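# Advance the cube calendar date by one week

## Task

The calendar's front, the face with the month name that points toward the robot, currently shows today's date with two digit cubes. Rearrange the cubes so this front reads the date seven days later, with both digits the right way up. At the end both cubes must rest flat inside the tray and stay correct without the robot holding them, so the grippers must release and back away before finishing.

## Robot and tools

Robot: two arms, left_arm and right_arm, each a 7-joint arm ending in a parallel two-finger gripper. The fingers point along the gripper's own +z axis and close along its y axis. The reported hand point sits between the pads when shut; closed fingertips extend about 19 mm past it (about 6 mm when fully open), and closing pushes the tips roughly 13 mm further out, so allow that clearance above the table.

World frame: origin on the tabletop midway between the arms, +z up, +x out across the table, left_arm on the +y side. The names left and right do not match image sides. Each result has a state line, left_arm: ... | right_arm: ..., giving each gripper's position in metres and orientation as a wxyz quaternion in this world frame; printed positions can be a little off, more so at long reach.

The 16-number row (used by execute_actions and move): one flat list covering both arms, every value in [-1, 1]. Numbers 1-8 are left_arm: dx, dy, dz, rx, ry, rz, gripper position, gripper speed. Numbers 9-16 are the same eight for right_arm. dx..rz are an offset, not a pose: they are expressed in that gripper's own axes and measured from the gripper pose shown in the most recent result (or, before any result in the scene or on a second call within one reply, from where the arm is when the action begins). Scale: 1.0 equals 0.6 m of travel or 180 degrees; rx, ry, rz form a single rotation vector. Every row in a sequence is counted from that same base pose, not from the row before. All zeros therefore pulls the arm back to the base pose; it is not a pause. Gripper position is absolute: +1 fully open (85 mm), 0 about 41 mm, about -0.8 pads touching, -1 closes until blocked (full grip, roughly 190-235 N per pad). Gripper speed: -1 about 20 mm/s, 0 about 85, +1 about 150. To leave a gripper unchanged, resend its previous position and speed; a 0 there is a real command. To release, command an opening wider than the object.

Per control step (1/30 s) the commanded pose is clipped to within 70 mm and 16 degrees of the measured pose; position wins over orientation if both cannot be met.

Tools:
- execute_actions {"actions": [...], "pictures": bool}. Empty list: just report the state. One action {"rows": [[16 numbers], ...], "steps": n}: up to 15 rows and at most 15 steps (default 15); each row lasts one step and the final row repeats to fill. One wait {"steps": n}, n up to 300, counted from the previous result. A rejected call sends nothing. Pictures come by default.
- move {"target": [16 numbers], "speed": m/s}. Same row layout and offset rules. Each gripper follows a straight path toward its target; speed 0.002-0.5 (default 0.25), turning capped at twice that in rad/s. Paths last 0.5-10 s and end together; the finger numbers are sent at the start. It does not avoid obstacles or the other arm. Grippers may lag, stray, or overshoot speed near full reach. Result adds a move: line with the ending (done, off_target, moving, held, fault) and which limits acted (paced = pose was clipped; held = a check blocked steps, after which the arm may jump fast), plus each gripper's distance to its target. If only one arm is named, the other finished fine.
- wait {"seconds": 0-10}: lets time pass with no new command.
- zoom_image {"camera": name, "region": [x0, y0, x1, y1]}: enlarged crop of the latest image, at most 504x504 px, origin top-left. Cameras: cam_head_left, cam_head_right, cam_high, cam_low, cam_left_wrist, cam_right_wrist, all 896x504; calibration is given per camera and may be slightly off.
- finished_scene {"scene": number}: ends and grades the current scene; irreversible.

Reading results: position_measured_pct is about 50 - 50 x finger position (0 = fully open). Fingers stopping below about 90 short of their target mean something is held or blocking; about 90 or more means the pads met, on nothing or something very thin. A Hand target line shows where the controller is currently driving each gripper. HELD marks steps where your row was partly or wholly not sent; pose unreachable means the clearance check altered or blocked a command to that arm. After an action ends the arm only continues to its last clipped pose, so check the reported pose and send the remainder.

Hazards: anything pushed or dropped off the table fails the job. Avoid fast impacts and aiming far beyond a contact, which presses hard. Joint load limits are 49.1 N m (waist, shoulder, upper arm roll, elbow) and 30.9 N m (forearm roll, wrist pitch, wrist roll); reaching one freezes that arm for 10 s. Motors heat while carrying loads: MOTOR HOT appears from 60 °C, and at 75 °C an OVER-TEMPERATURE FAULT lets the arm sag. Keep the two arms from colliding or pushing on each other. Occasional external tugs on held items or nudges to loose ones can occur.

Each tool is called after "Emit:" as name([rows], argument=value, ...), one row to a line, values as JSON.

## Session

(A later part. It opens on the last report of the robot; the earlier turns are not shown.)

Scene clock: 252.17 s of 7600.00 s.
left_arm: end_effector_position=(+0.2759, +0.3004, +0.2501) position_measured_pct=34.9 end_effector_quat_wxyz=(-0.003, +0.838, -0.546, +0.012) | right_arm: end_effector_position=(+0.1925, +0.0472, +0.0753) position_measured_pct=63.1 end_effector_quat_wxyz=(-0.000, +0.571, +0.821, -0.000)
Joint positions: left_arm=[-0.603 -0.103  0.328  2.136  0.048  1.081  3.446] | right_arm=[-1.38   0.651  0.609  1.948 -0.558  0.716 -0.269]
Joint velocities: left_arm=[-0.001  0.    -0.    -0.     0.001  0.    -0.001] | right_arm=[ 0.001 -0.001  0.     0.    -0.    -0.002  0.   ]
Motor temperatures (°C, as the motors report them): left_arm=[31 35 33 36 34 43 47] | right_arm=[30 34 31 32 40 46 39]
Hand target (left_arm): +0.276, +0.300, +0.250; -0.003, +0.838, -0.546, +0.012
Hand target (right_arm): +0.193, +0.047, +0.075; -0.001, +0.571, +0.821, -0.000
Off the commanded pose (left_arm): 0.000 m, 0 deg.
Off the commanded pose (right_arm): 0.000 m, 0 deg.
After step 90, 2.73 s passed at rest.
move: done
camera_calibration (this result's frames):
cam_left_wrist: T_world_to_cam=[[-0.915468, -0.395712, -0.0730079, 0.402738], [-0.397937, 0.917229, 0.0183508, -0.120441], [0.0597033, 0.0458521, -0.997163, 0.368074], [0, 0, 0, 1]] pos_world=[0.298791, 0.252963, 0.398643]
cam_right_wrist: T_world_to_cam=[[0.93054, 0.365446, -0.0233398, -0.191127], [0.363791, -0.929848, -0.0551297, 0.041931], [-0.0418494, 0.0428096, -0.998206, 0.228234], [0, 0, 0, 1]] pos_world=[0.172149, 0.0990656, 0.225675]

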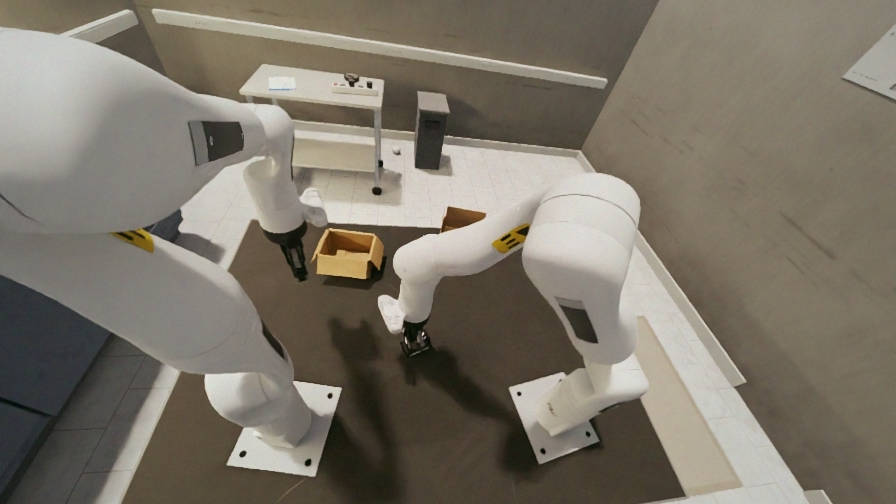

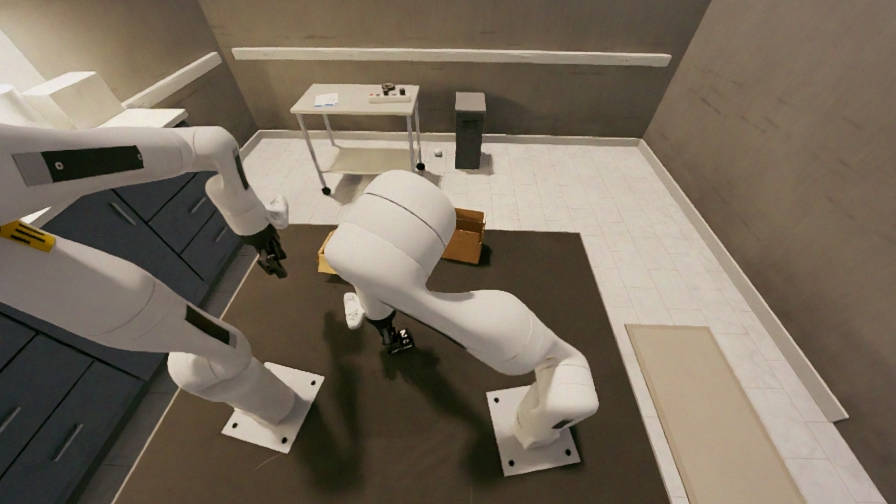

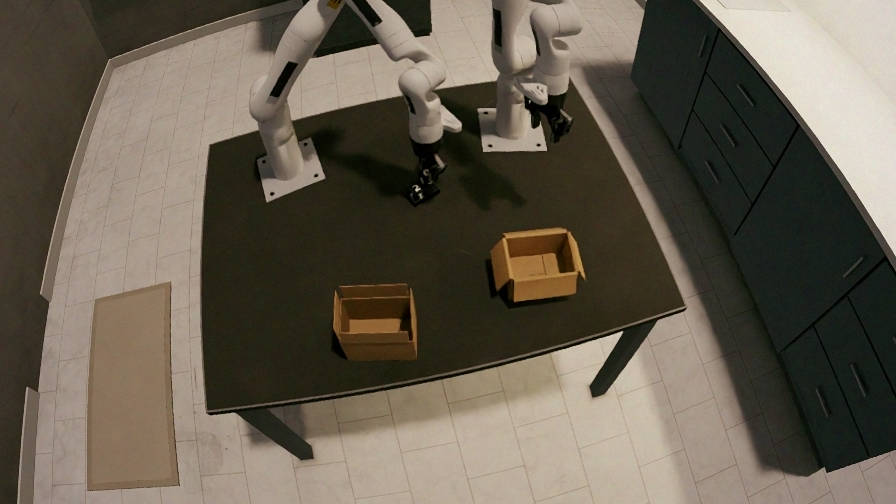

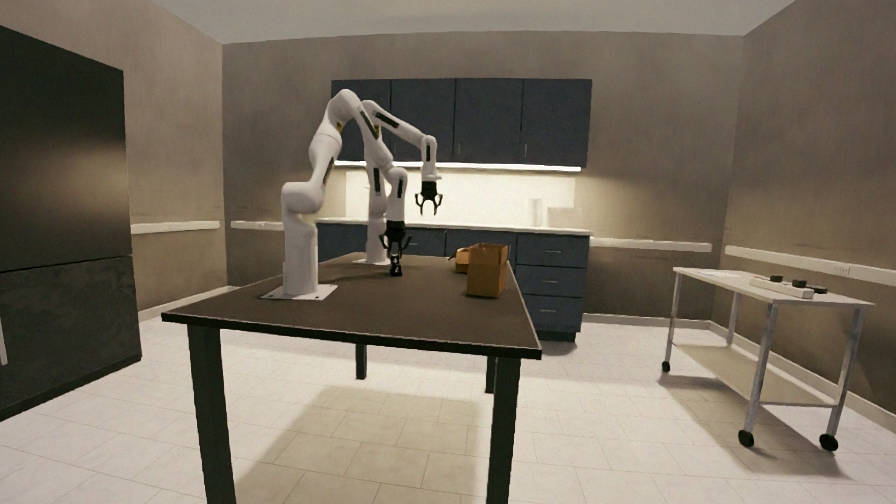

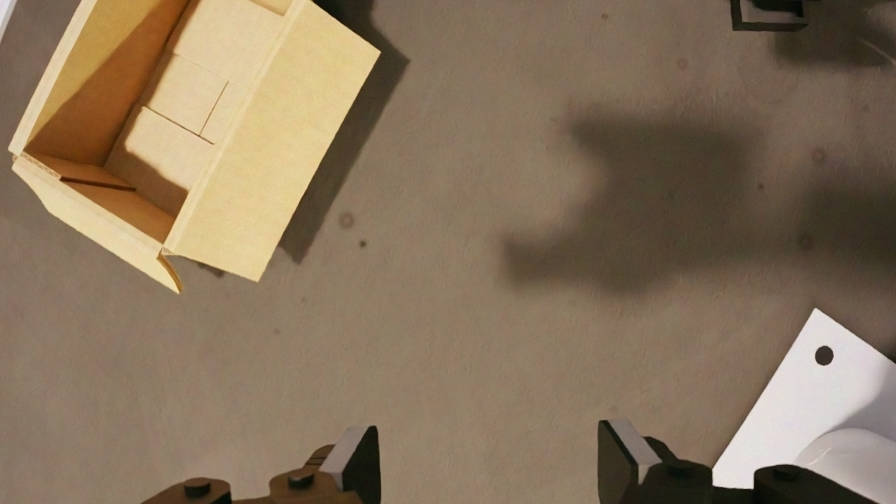

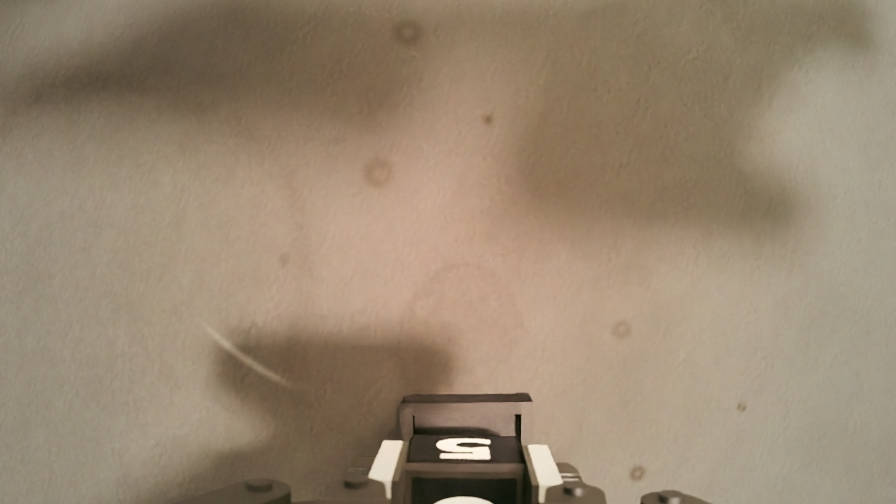

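Emit:
move(target=[0,0,0,0,0,0,0.3,0,-0.002,0.0013,0.022,0,0,0,-1,-0.3], speed=0.015)

Emit:
zoom_image(camera="cam_right_wrist", region=[370,364,570,504])

Emit:
zoom_image(camera="cam_head_right", region=[365,305,435,365])

Scene clock: 257.27 s of 7600.00 s.
left_arm: end_effector_position=(+0.2759, +0.3004, +0.2501) position_measured_pct=34.9 end_effector_quat_wxyz=(-0.003, +0.838, -0.546, +0.012) | right_arm: end_effector_position=(+0.1936, +0.0464, +0.0621) position_measured_pct=63.1 end_effector_quat_wxyz=(-0.001, +0.571, +0.821, -0.000)
Joint positions: left_arm=[-0.603 -0.103  0.328  2.136  0.048  1.081  3.446] | right_arm=[-1.36   0.675  0.585  1.958 -0.582  0.681 -0.246]
Joint velocities: left_arm=[-0.    -0.    -0.     0.001  0.     0.     0.001] | right_arm=[ 0.003  0.001  0.001  0.    -0.    -0.002  0.   ]
Motor temperatures (°C, as the motors report them): left_arm=[31 35 33 36 34 43 47] | right_arm=[30 34 31 32 40 46 39]
Hand target (left_arm): +0.276, +0.300, +0.250; -0.003, +0.838, -0.546, +0.012
Hand target (right_arm): +0.194, +0.046, +0.062; -0.001, +0.571, +0.821, -0.000
Off the commanded pose (left_arm): 0.000 m, 0 deg.
Off the commanded pose (right_arm): 0.000 m, 0 deg.
After step 90, 1.00 s passed at rest.
move: done
camera_calibration (this result's frames):
cam_left_wrist: T_world_to_cam=[[-0.915468, -0.395712, -0.0730088, 0.402739], [-0.397937, 0.917229, 0.0183501, -0.120441], [0.0597045, 0.0458518, -0.997162, 0.368074], [0, 0, 0, 1]] pos_world=[0.298791, 0.252963, 0.398643]
cam_right_wrist: T_world_to_cam=[[0.930435, 0.365709, -0.0233796, -0.192101], [0.364043, -0.929736, -0.0553546, 0.0401025], [-0.0419805, 0.0429927, -0.998193, 0.21515], [0, 0, 0, 1]] pos_world=[0.173171, 0.098288, 0.21249]

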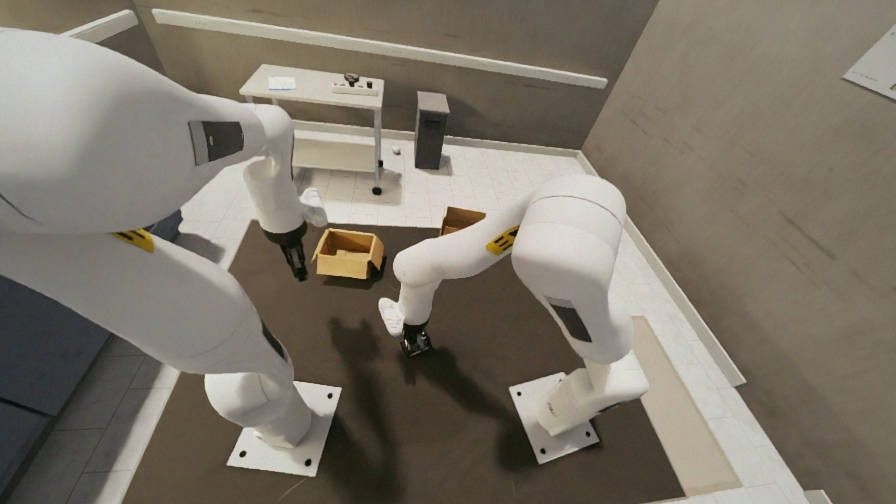

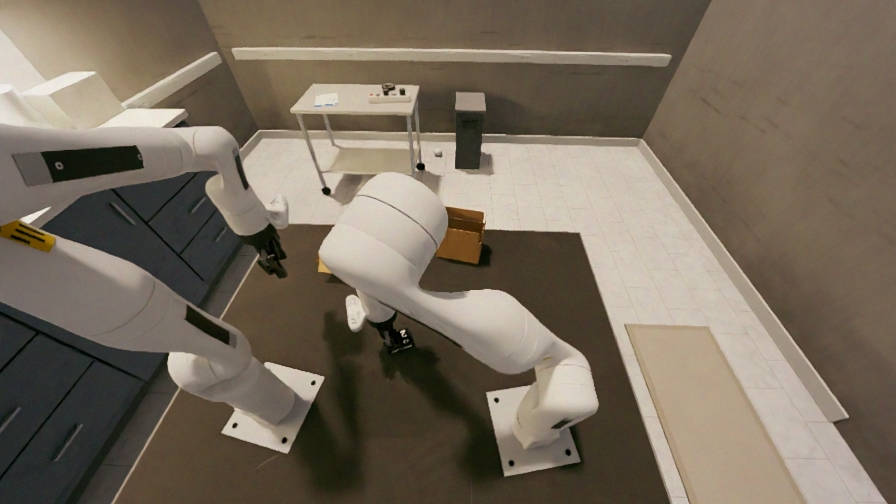

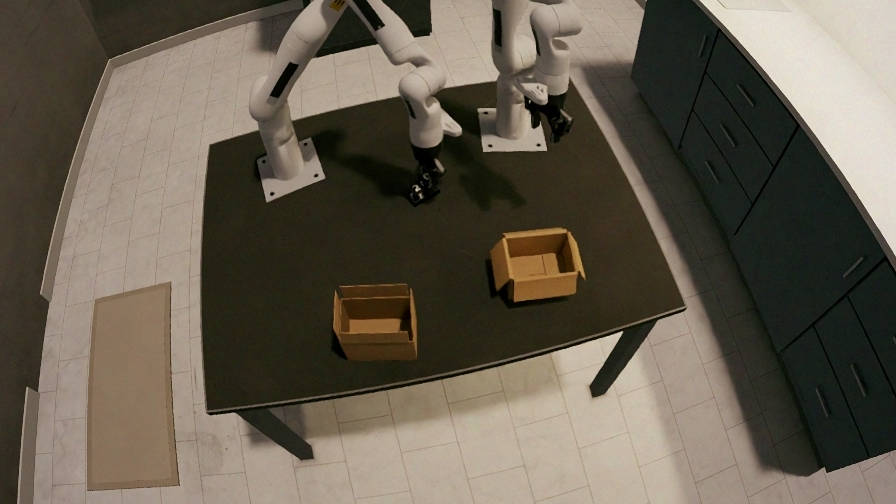

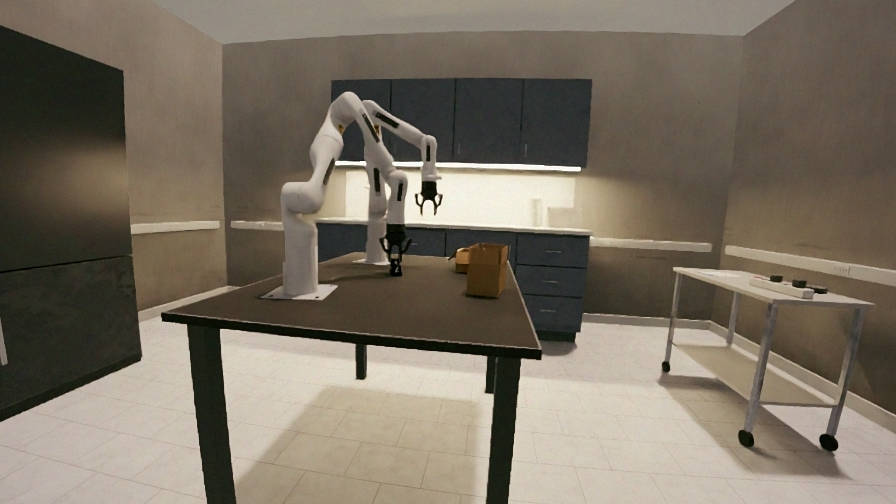

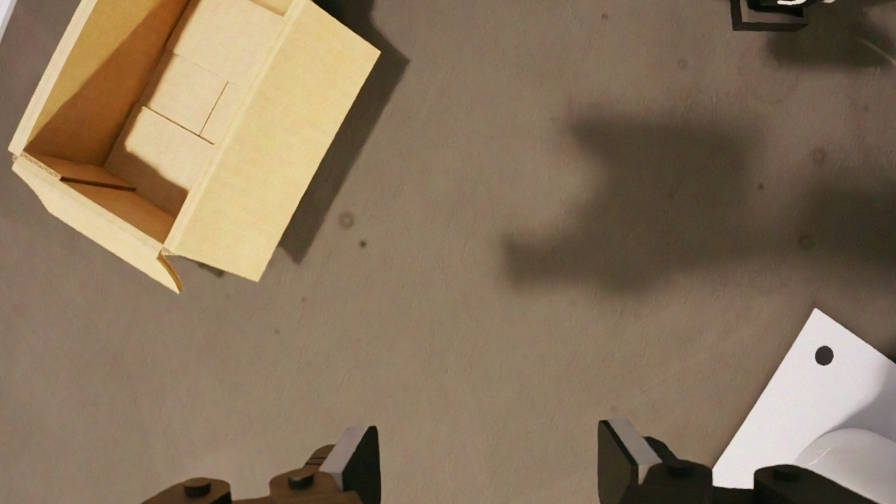

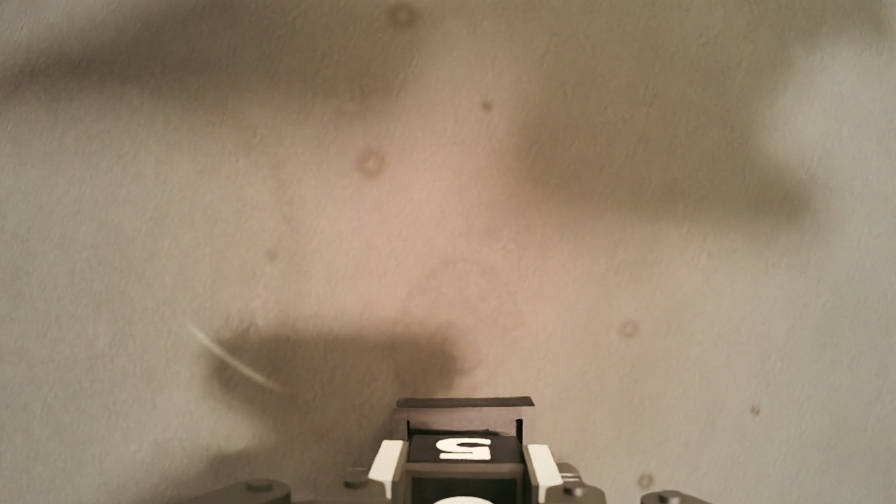

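Region (370, 364, 570, 504) of cam_right_wrist's 896x504 image, scaled by 2.520; it fills the top 353 rows of this view, and the rest is white.

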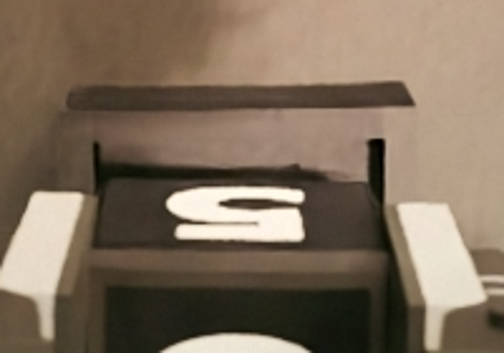

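Region (365, 305, 435, 365) of cam_head_right's 896x504 image, scaled by 7.200, with more detail than that image has; it fills the top 432 rows of this view, and the rest is white.

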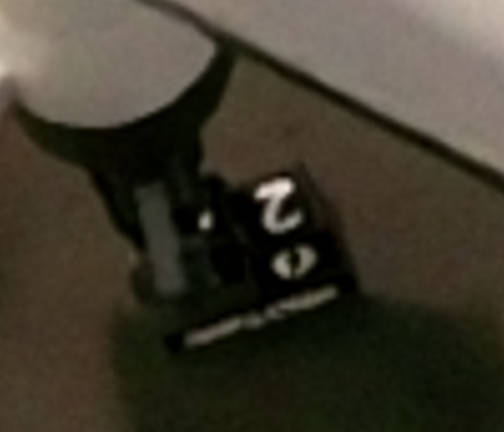

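Emit:
move(target=[0,0,0,0,0,0,0.3,0,0,0,0.031,0,0,0,-1,-0.3], speed=0.015)

Emit:
zoom_image(camera="cam_head_right", region=[365,305,435,365])

Scene clock: 260.93 s of 7600.00 s.
left_arm: end_effector_position=(+0.2759, +0.3004, +0.2501) position_measured_pct=34.9 end_effector_quat_wxyz=(-0.003, +0.838, -0.546, +0.012) | right_arm: end_effector_position=(+0.1934, +0.0466, +0.0437) position_measured_pct=63.1 end_effector_quat_wxyz=(-0.001, +0.571, +0.821, -0.000)
Joint positions: left_arm=[-0.603 -0.103  0.328  2.136  0.048  1.081  3.446] | right_arm=[-1.335  0.709  0.549  1.969 -0.615  0.634 -0.219]
Joint velocities: left_arm=[-0.     0.001 -0.     0.002 -0.001 -0.001 -0.   ] | right_arm=[ 0.001  0.     0.    -0.    -0.001  0.001  0.   ]
Motor temperatures (°C, as the motors report them): left_arm=[31 35 33 36 34 43 47] | right_arm=[30 34 31 32 40 46 39]
Hand target (left_arm): +0.276, +0.300, +0.250; -0.003, +0.838, -0.546, +0.012
Hand target (right_arm): +0.193, +0.047, +0.043; -0.001, +0.571, +0.821, -0.000
Off the commanded pose (left_arm): 0.000 m, 0 deg.
Off the commanded pose (right_arm): 0.000 m, 0 deg.
move: done
camera_calibration (this result's frames):
cam_left_wrist: T_world_to_cam=[[-0.915468, -0.395712, -0.07301, 0.40274], [-0.397936, 0.917229, 0.0183492, -0.12044], [0.0597059, 0.0458514, -0.997162, 0.368074], [0, 0, 0, 1]] pos_world=[0.298792, 0.252963, 0.398643]
cam_right_wrist: T_world_to_cam=[[0.930331, 0.365976, -0.0233627, -0.192465], [0.364286, -0.929606, -0.0559293, 0.0393079], [-0.0421868, 0.043522, -0.998161, 0.196723], [0, 0, 0, 1]] pos_world=[0.173036, 0.0984167, 0.194064]

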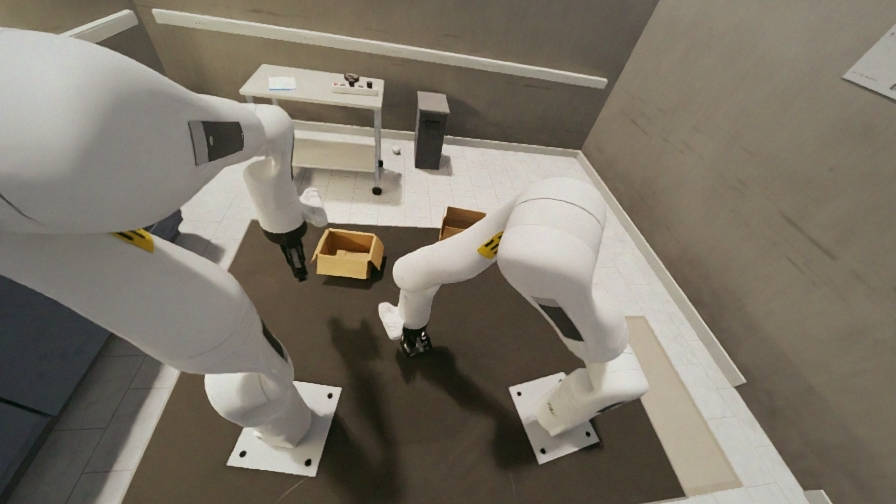

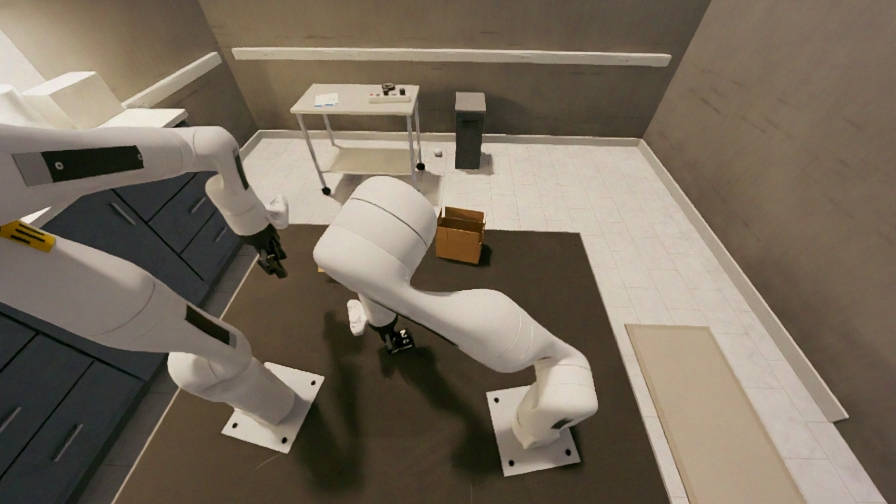

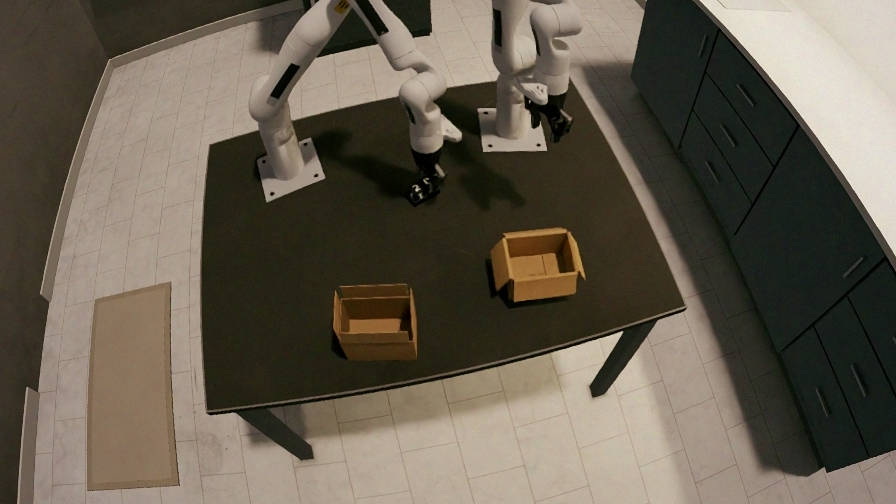

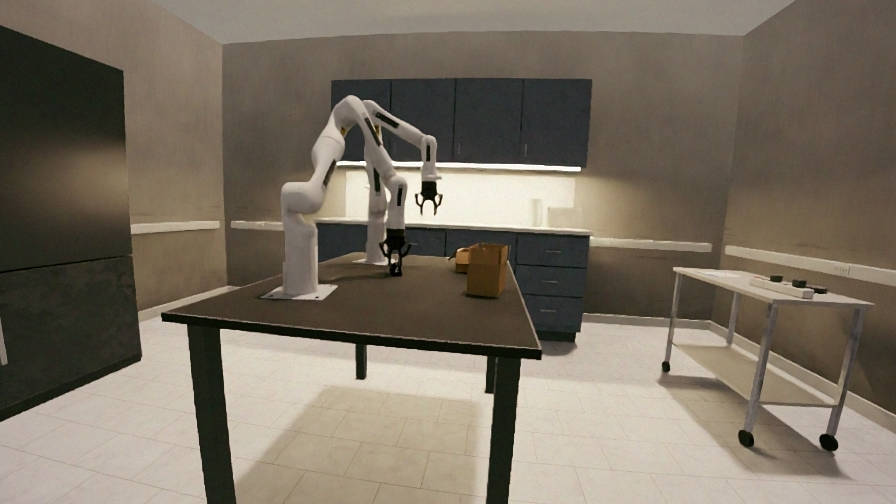

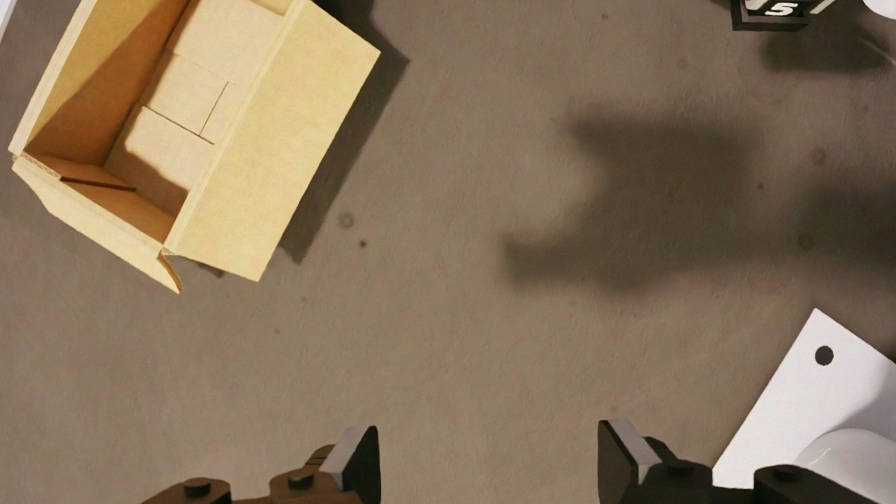

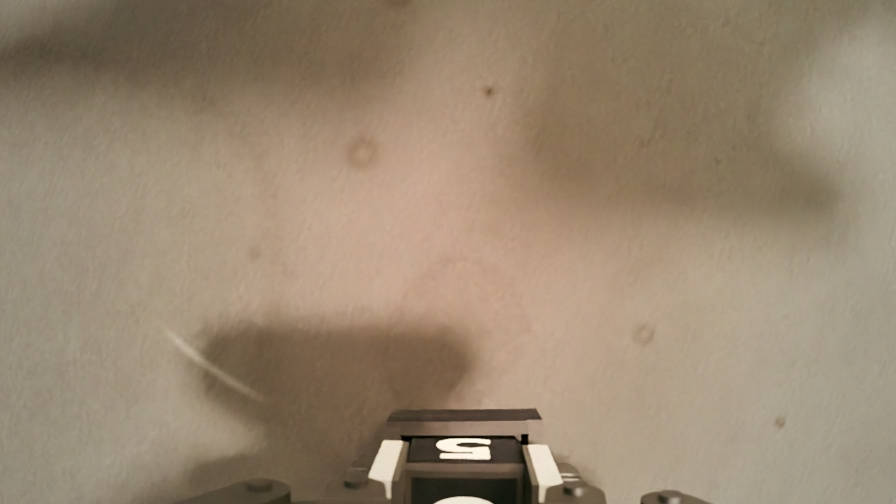

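Region (365, 305, 435, 365) of cam_head_right's 896x504 image, scaled by 7.200, with more detail than that image has; it fills the top 432 rows of this view, and the rest is white.

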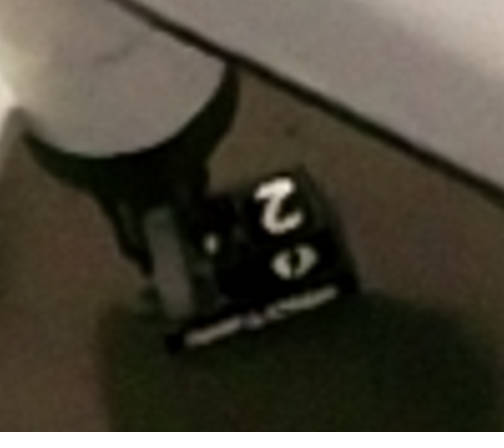

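Emit:
move(target=[0,0,0,0,0,0,0.3,0,0,0,0.003,0,0,0,-1,-0.3], speed=0.01)

Emit:
execute_actions([
  {"rows":[[0,0,0,0,0,0,0.3,0,0,0,0,0,0,0,0.3,0]],"steps":12},
], pictures=false)

Emit:
move(target=[0,0,0,0,0,0,0.3,0,0,0,-0.1,0,0,0,0.3,0], speed=0.12)

Scene clock: 263.60 s of 7600.00 s.
left_arm: end_effector_position=(+0.2759, +0.3004, +0.2501) position_measured_pct=34.9 end_effector_quat_wxyz=(-0.003, +0.838, -0.546, +0.012) | right_arm: end_effector_position=(+0.1937, +0.0472, +0.0435) position_measured_pct=63.1 end_effector_quat_wxyz=(-0.002, +0.571, +0.821, +0.001)
Joint positions: left_arm=[-0.603 -0.103  0.328  2.136  0.048  1.081  3.446] | right_arm=[-1.333  0.709  0.547  1.97  -0.618  0.63  -0.216]
Joint velocities: left_arm=[ 0.     0.001  0.     0.    -0.     0.001 -0.   ] | right_arm=[-0.     0.     0.001 -0.    -0.001 -0.     0.   ]
Motor temperatures (°C, as the motors report them): left_arm=[31 35 33 36 34 43 47] | right_arm=[30 34 31 32 40 46 39]
Hand target (left_arm): +0.276, +0.300, +0.250; -0.003, +0.838, -0.546, +0.012
Hand target (right_arm): +0.193, +0.047, +0.042; -0.001, +0.571, +0.821, -0.000
Off the commanded pose (left_arm): 0.000 m, 0 deg.
Off the commanded pose (right_arm): 0.002 m, 0 deg.
move: done
camera_calibration (this result's frames):
cam_left_wrist: T_world_to_cam=[[-0.915468, -0.395711, -0.0730112, 0.402741], [-0.397936, 0.91723, 0.0183486, -0.12044], [0.0597073, 0.0458513, -0.997162, 0.368073], [0, 0, 0, 1]] pos_world=[0.298792, 0.252963, 0.398643]
cam_right_wrist: T_world_to_cam=[[0.930494, 0.365632, -0.0222384, -0.19297], [0.363876, -0.929595, -0.0587161, 0.0399322], [-0.0421412, 0.0465429, -0.998027, 0.196345], [0, 0, 0, 1]] pos_world=[0.173302, 0.0985384, 0.194011]

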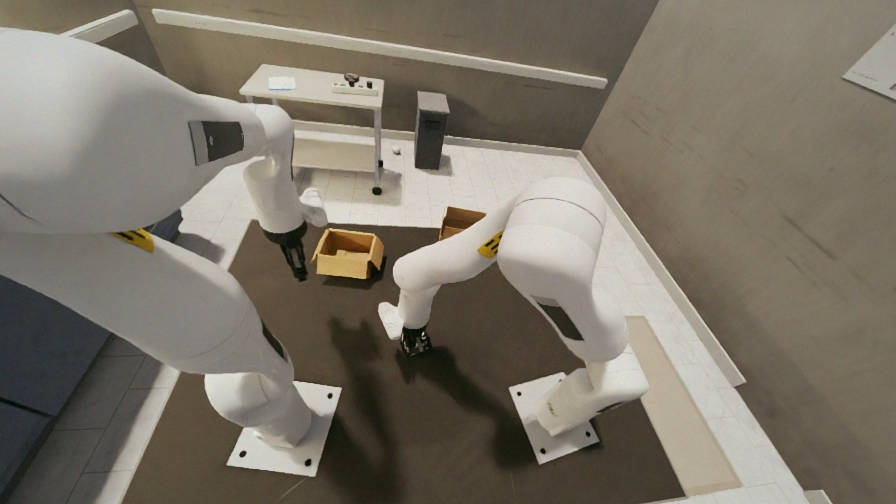

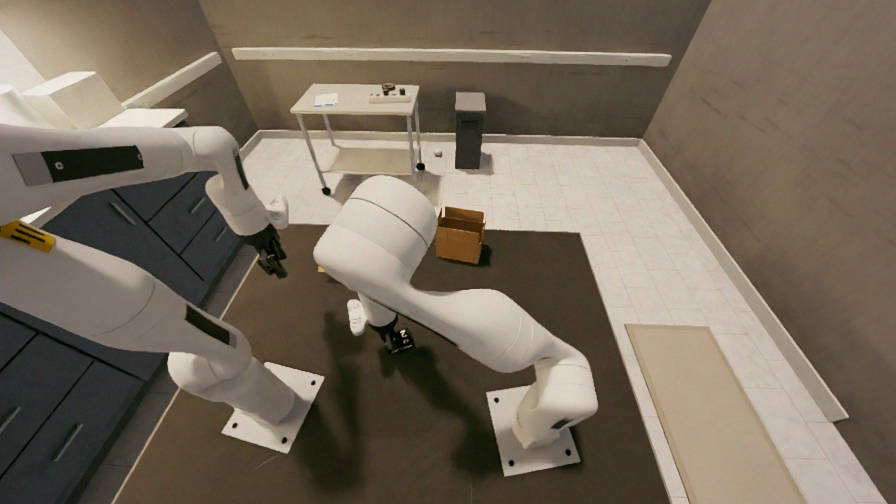

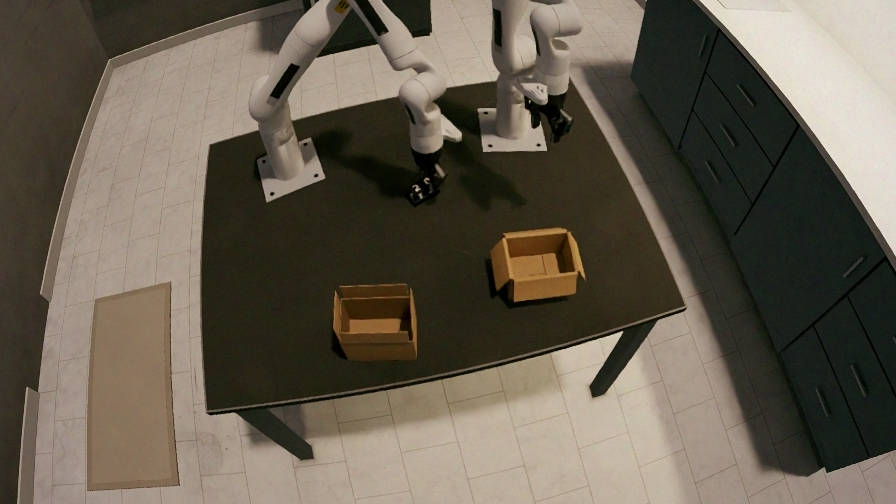

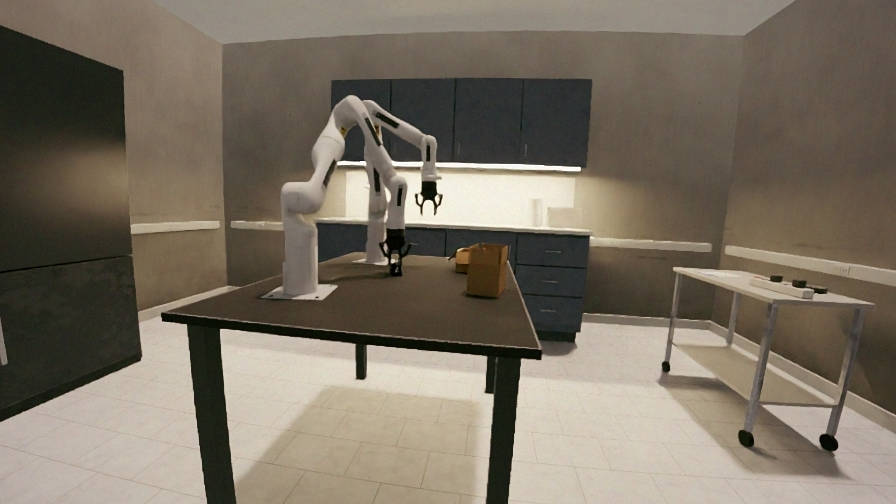

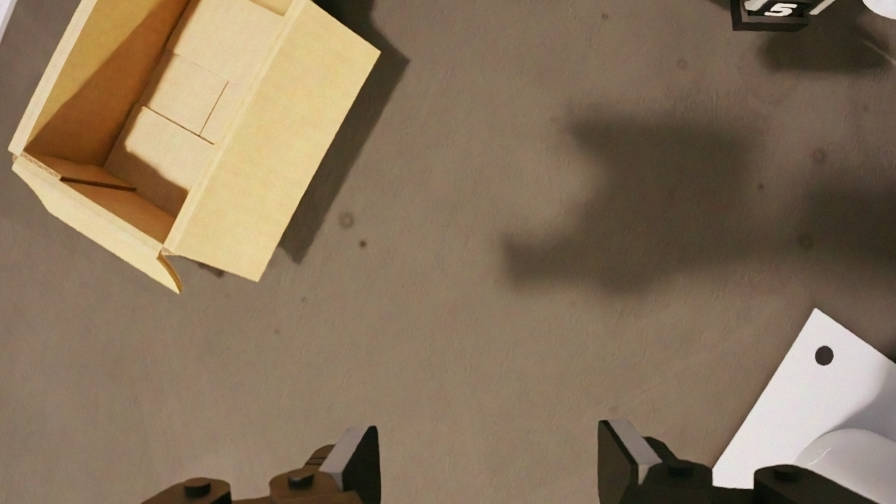

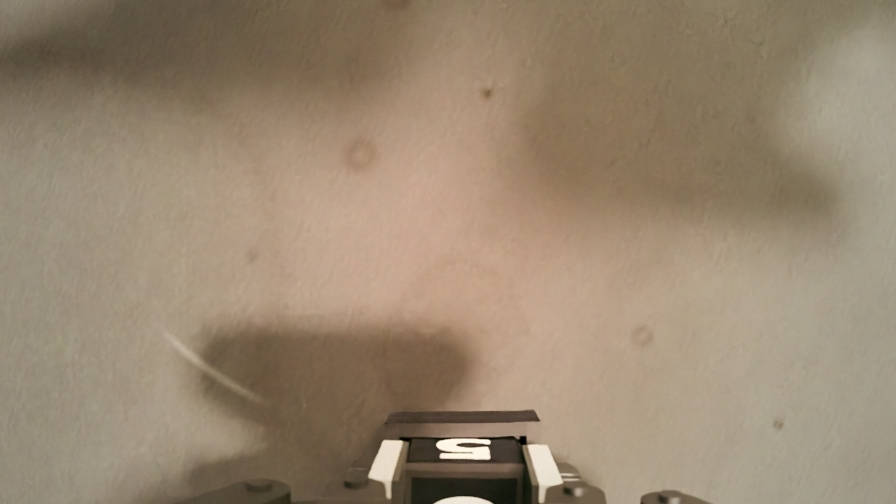

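Scene clock: 264.00 s of 7600.00 s.
left_arm: end_effector_position=(+0.2759, +0.3004, +0.2501) position_measured_pct=34.9 end_effector_quat_wxyz=(-0.003, +0.838, -0.546, +0.012) | right_arm: end_effector_position=(+0.1937, +0.0472, +0.0435) position_measured_pct=36.5 end_effector_quat_wxyz=(-0.002, +0.571, +0.821, +0.001)
Joint positions: left_arm=[-0.603 -0.103  0.328  2.136  0.048  1.081  3.446] | right_arm=[-1.333  0.709  0.547  1.97  -0.618  0.63  -0.216]
Joint velocities: left_arm=[ 0.     0.001  0.    -0.002  0.001 -0.     0.001] | right_arm=[-0.001  0.001 -0.001 -0.     0.    -0.    -0.   ]
Motor temperatures (°C, as the motors report them): left_arm=[31 35 33 36 34 43 47] | right_arm=[30 34 31 32 40 46 39]
Hand target (left_arm): +0.276, +0.300, +0.250; -0.003, +0.838, -0.546, +0.012
Hand target (right_arm): +0.194, +0.047, +0.043; -0.002, +0.571, +0.821, +0.001
Off the commanded pose (left_arm): 0.000 m, 0 deg.
Off the commanded pose (right_arm): 0.000 m, 0 deg.
Steps of this call (steps 1 to 12: all 12 steps of this action). Readings (end_effector_position | what the end effector reports):
1: left_arm (+0.2759, +0.3004, +0.2501) | right_arm (+0.1937, +0.0474, +0.0439) | left_arm position_measured_pct=34.9 | right_arm position_measured_pct=63.1
2: left_arm (+0.2759, +0.3004, +0.2501) | right_arm (+0.1937, +0.0477, +0.0444) | left_arm position_measured_pct=34.9 | right_arm position_measured_pct=63.1
4: left_arm (+0.2759, +0.3004, +0.2501) | right_arm (+0.1938, +0.0475, +0.0440) | left_arm position_measured_pct=34.9 | right_arm position_measured_pct=58.3
8: left_arm (+0.2759, +0.3004, +0.2501) | right_arm (+0.1937, +0.0473, +0.0436) | left_arm position_measured_pct=34.9 | right_arm position_measured_pct=46.8
12: the state above

Scene clock: 265.10 s of 7600.00 s.
left_arm: end_effector_position=(+0.2759, +0.3004, +0.2501) position_measured_pct=34.9 end_effector_quat_wxyz=(-0.003, +0.838, -0.546, +0.012) | right_arm: end_effector_position=(+0.1941, +0.0466, +0.1034) position_measured_pct=34.9 end_effector_quat_wxyz=(-0.001, +0.572, +0.820, +0.001)
Joint positions: left_arm=[-0.603 -0.103  0.328  2.136  0.048  1.081  3.446] | right_arm=[-1.407  0.598  0.652  1.925 -0.508  0.785 -0.307]
Joint velocities: left_arm=[ 0.    -0.     0.     0.002 -0.001  0.     0.   ] | right_arm=[-0.004 -0.005 -0.002 -0.     0.001 -0.001 -0.001]
Motor temperatures (°C, as the motors report them): left_arm=[31 35 33 36 34 43 47] | right_arm=[30 34 31 32 40 46 39]
Hand target (left_arm): +0.276, +0.300, +0.250; -0.003, +0.838, -0.546, +0.012
Hand target (right_arm): +0.194, +0.047, +0.104; -0.001, +0.571, +0.821, +0.001
Off the commanded pose (left_arm): 0.000 m, 0 deg.
Off the commanded pose (right_arm): 0.001 m, 0 deg.
move: done
camera_calibration (this result's frames):
cam_left_wrist: T_world_to_cam=[[-0.915468, -0.395711, -0.073013, 0.402742], [-0.397936, 0.91723, 0.018347, -0.120438], [0.0597096, 0.0458505, -0.997162, 0.368073], [0, 0, 0, 1]] pos_world=[0.298794, 0.252963, 0.398644]
cam_right_wrist: T_world_to_cam=[[0.930881, 0.364655, -0.0220867, -0.191903], [0.362946, -0.930017, -0.0577721, 0.0427703], [-0.0416079, 0.0457626, -0.998085, 0.256199], [0, 0, 0, 1]] pos_world=[0.173775, 0.0980311, 0.253941]

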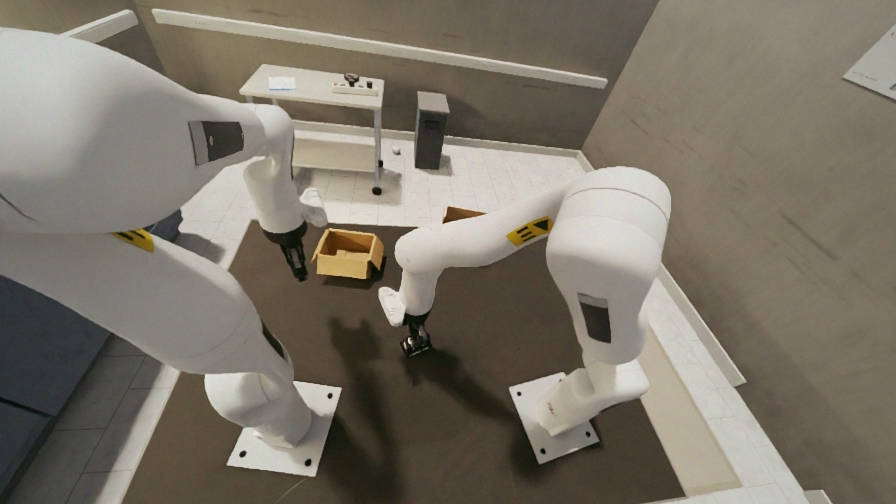

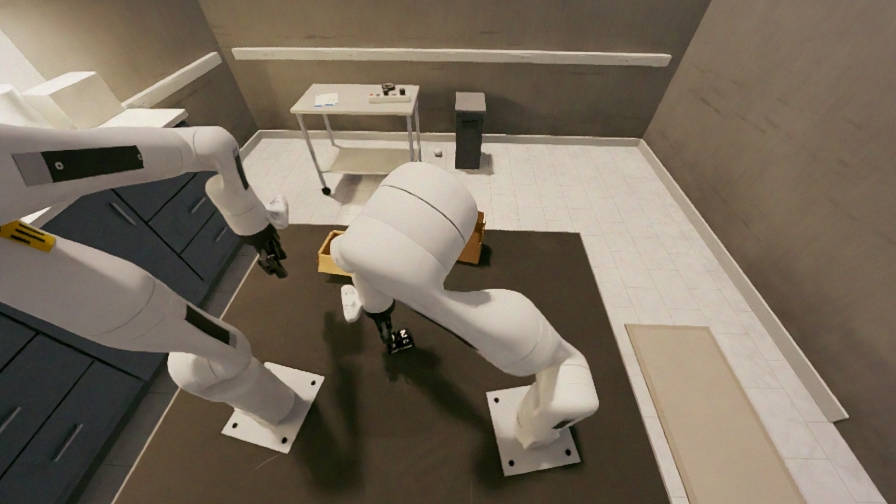

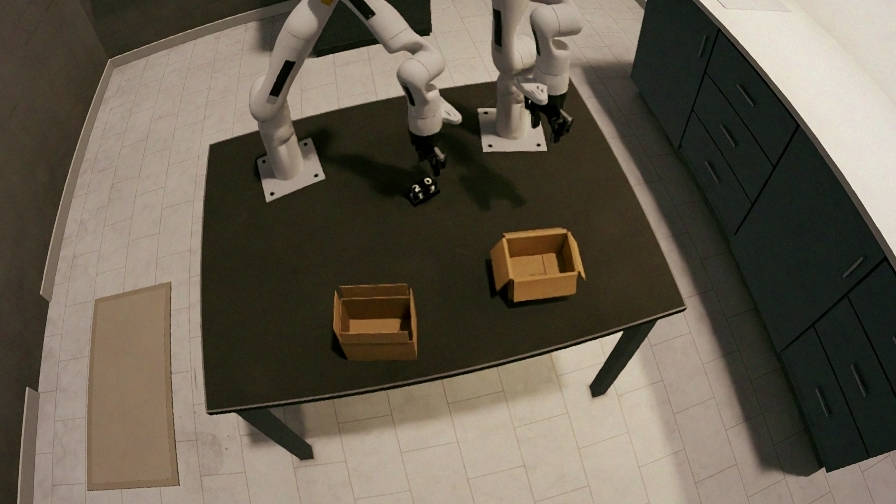

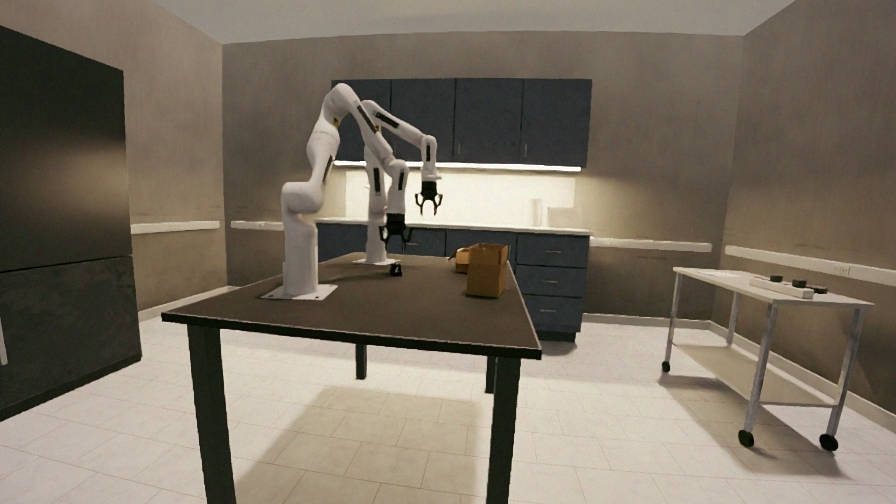

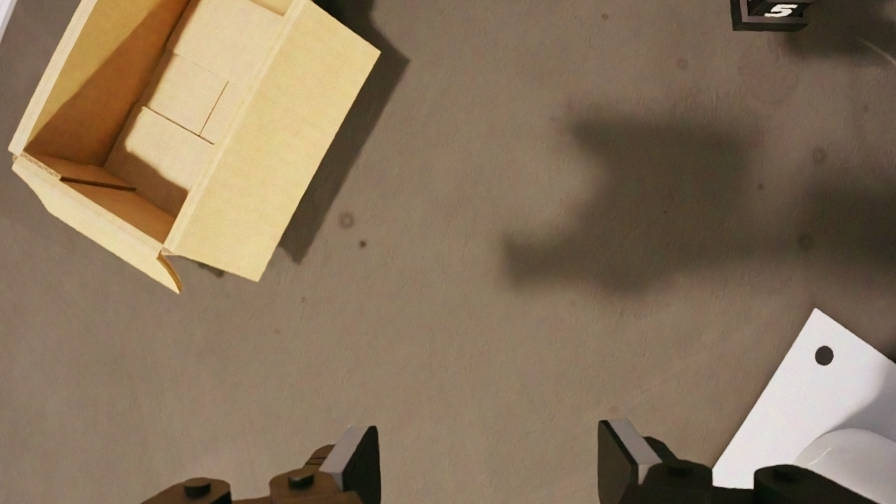

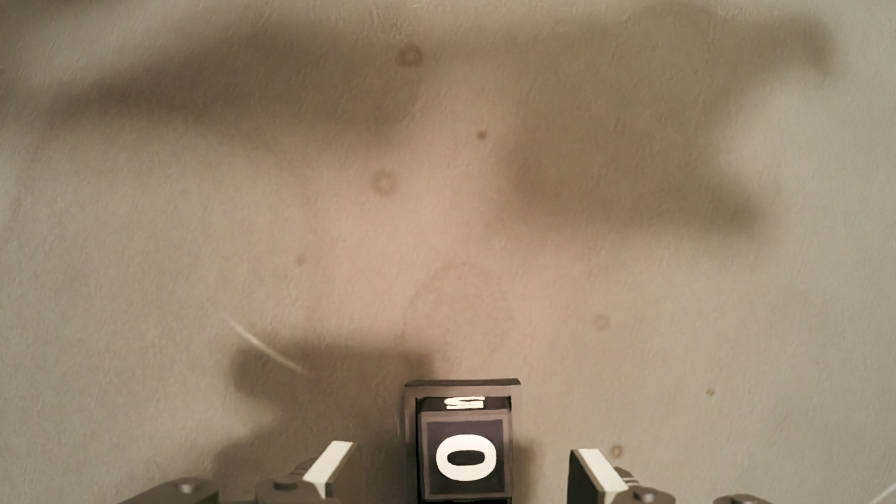

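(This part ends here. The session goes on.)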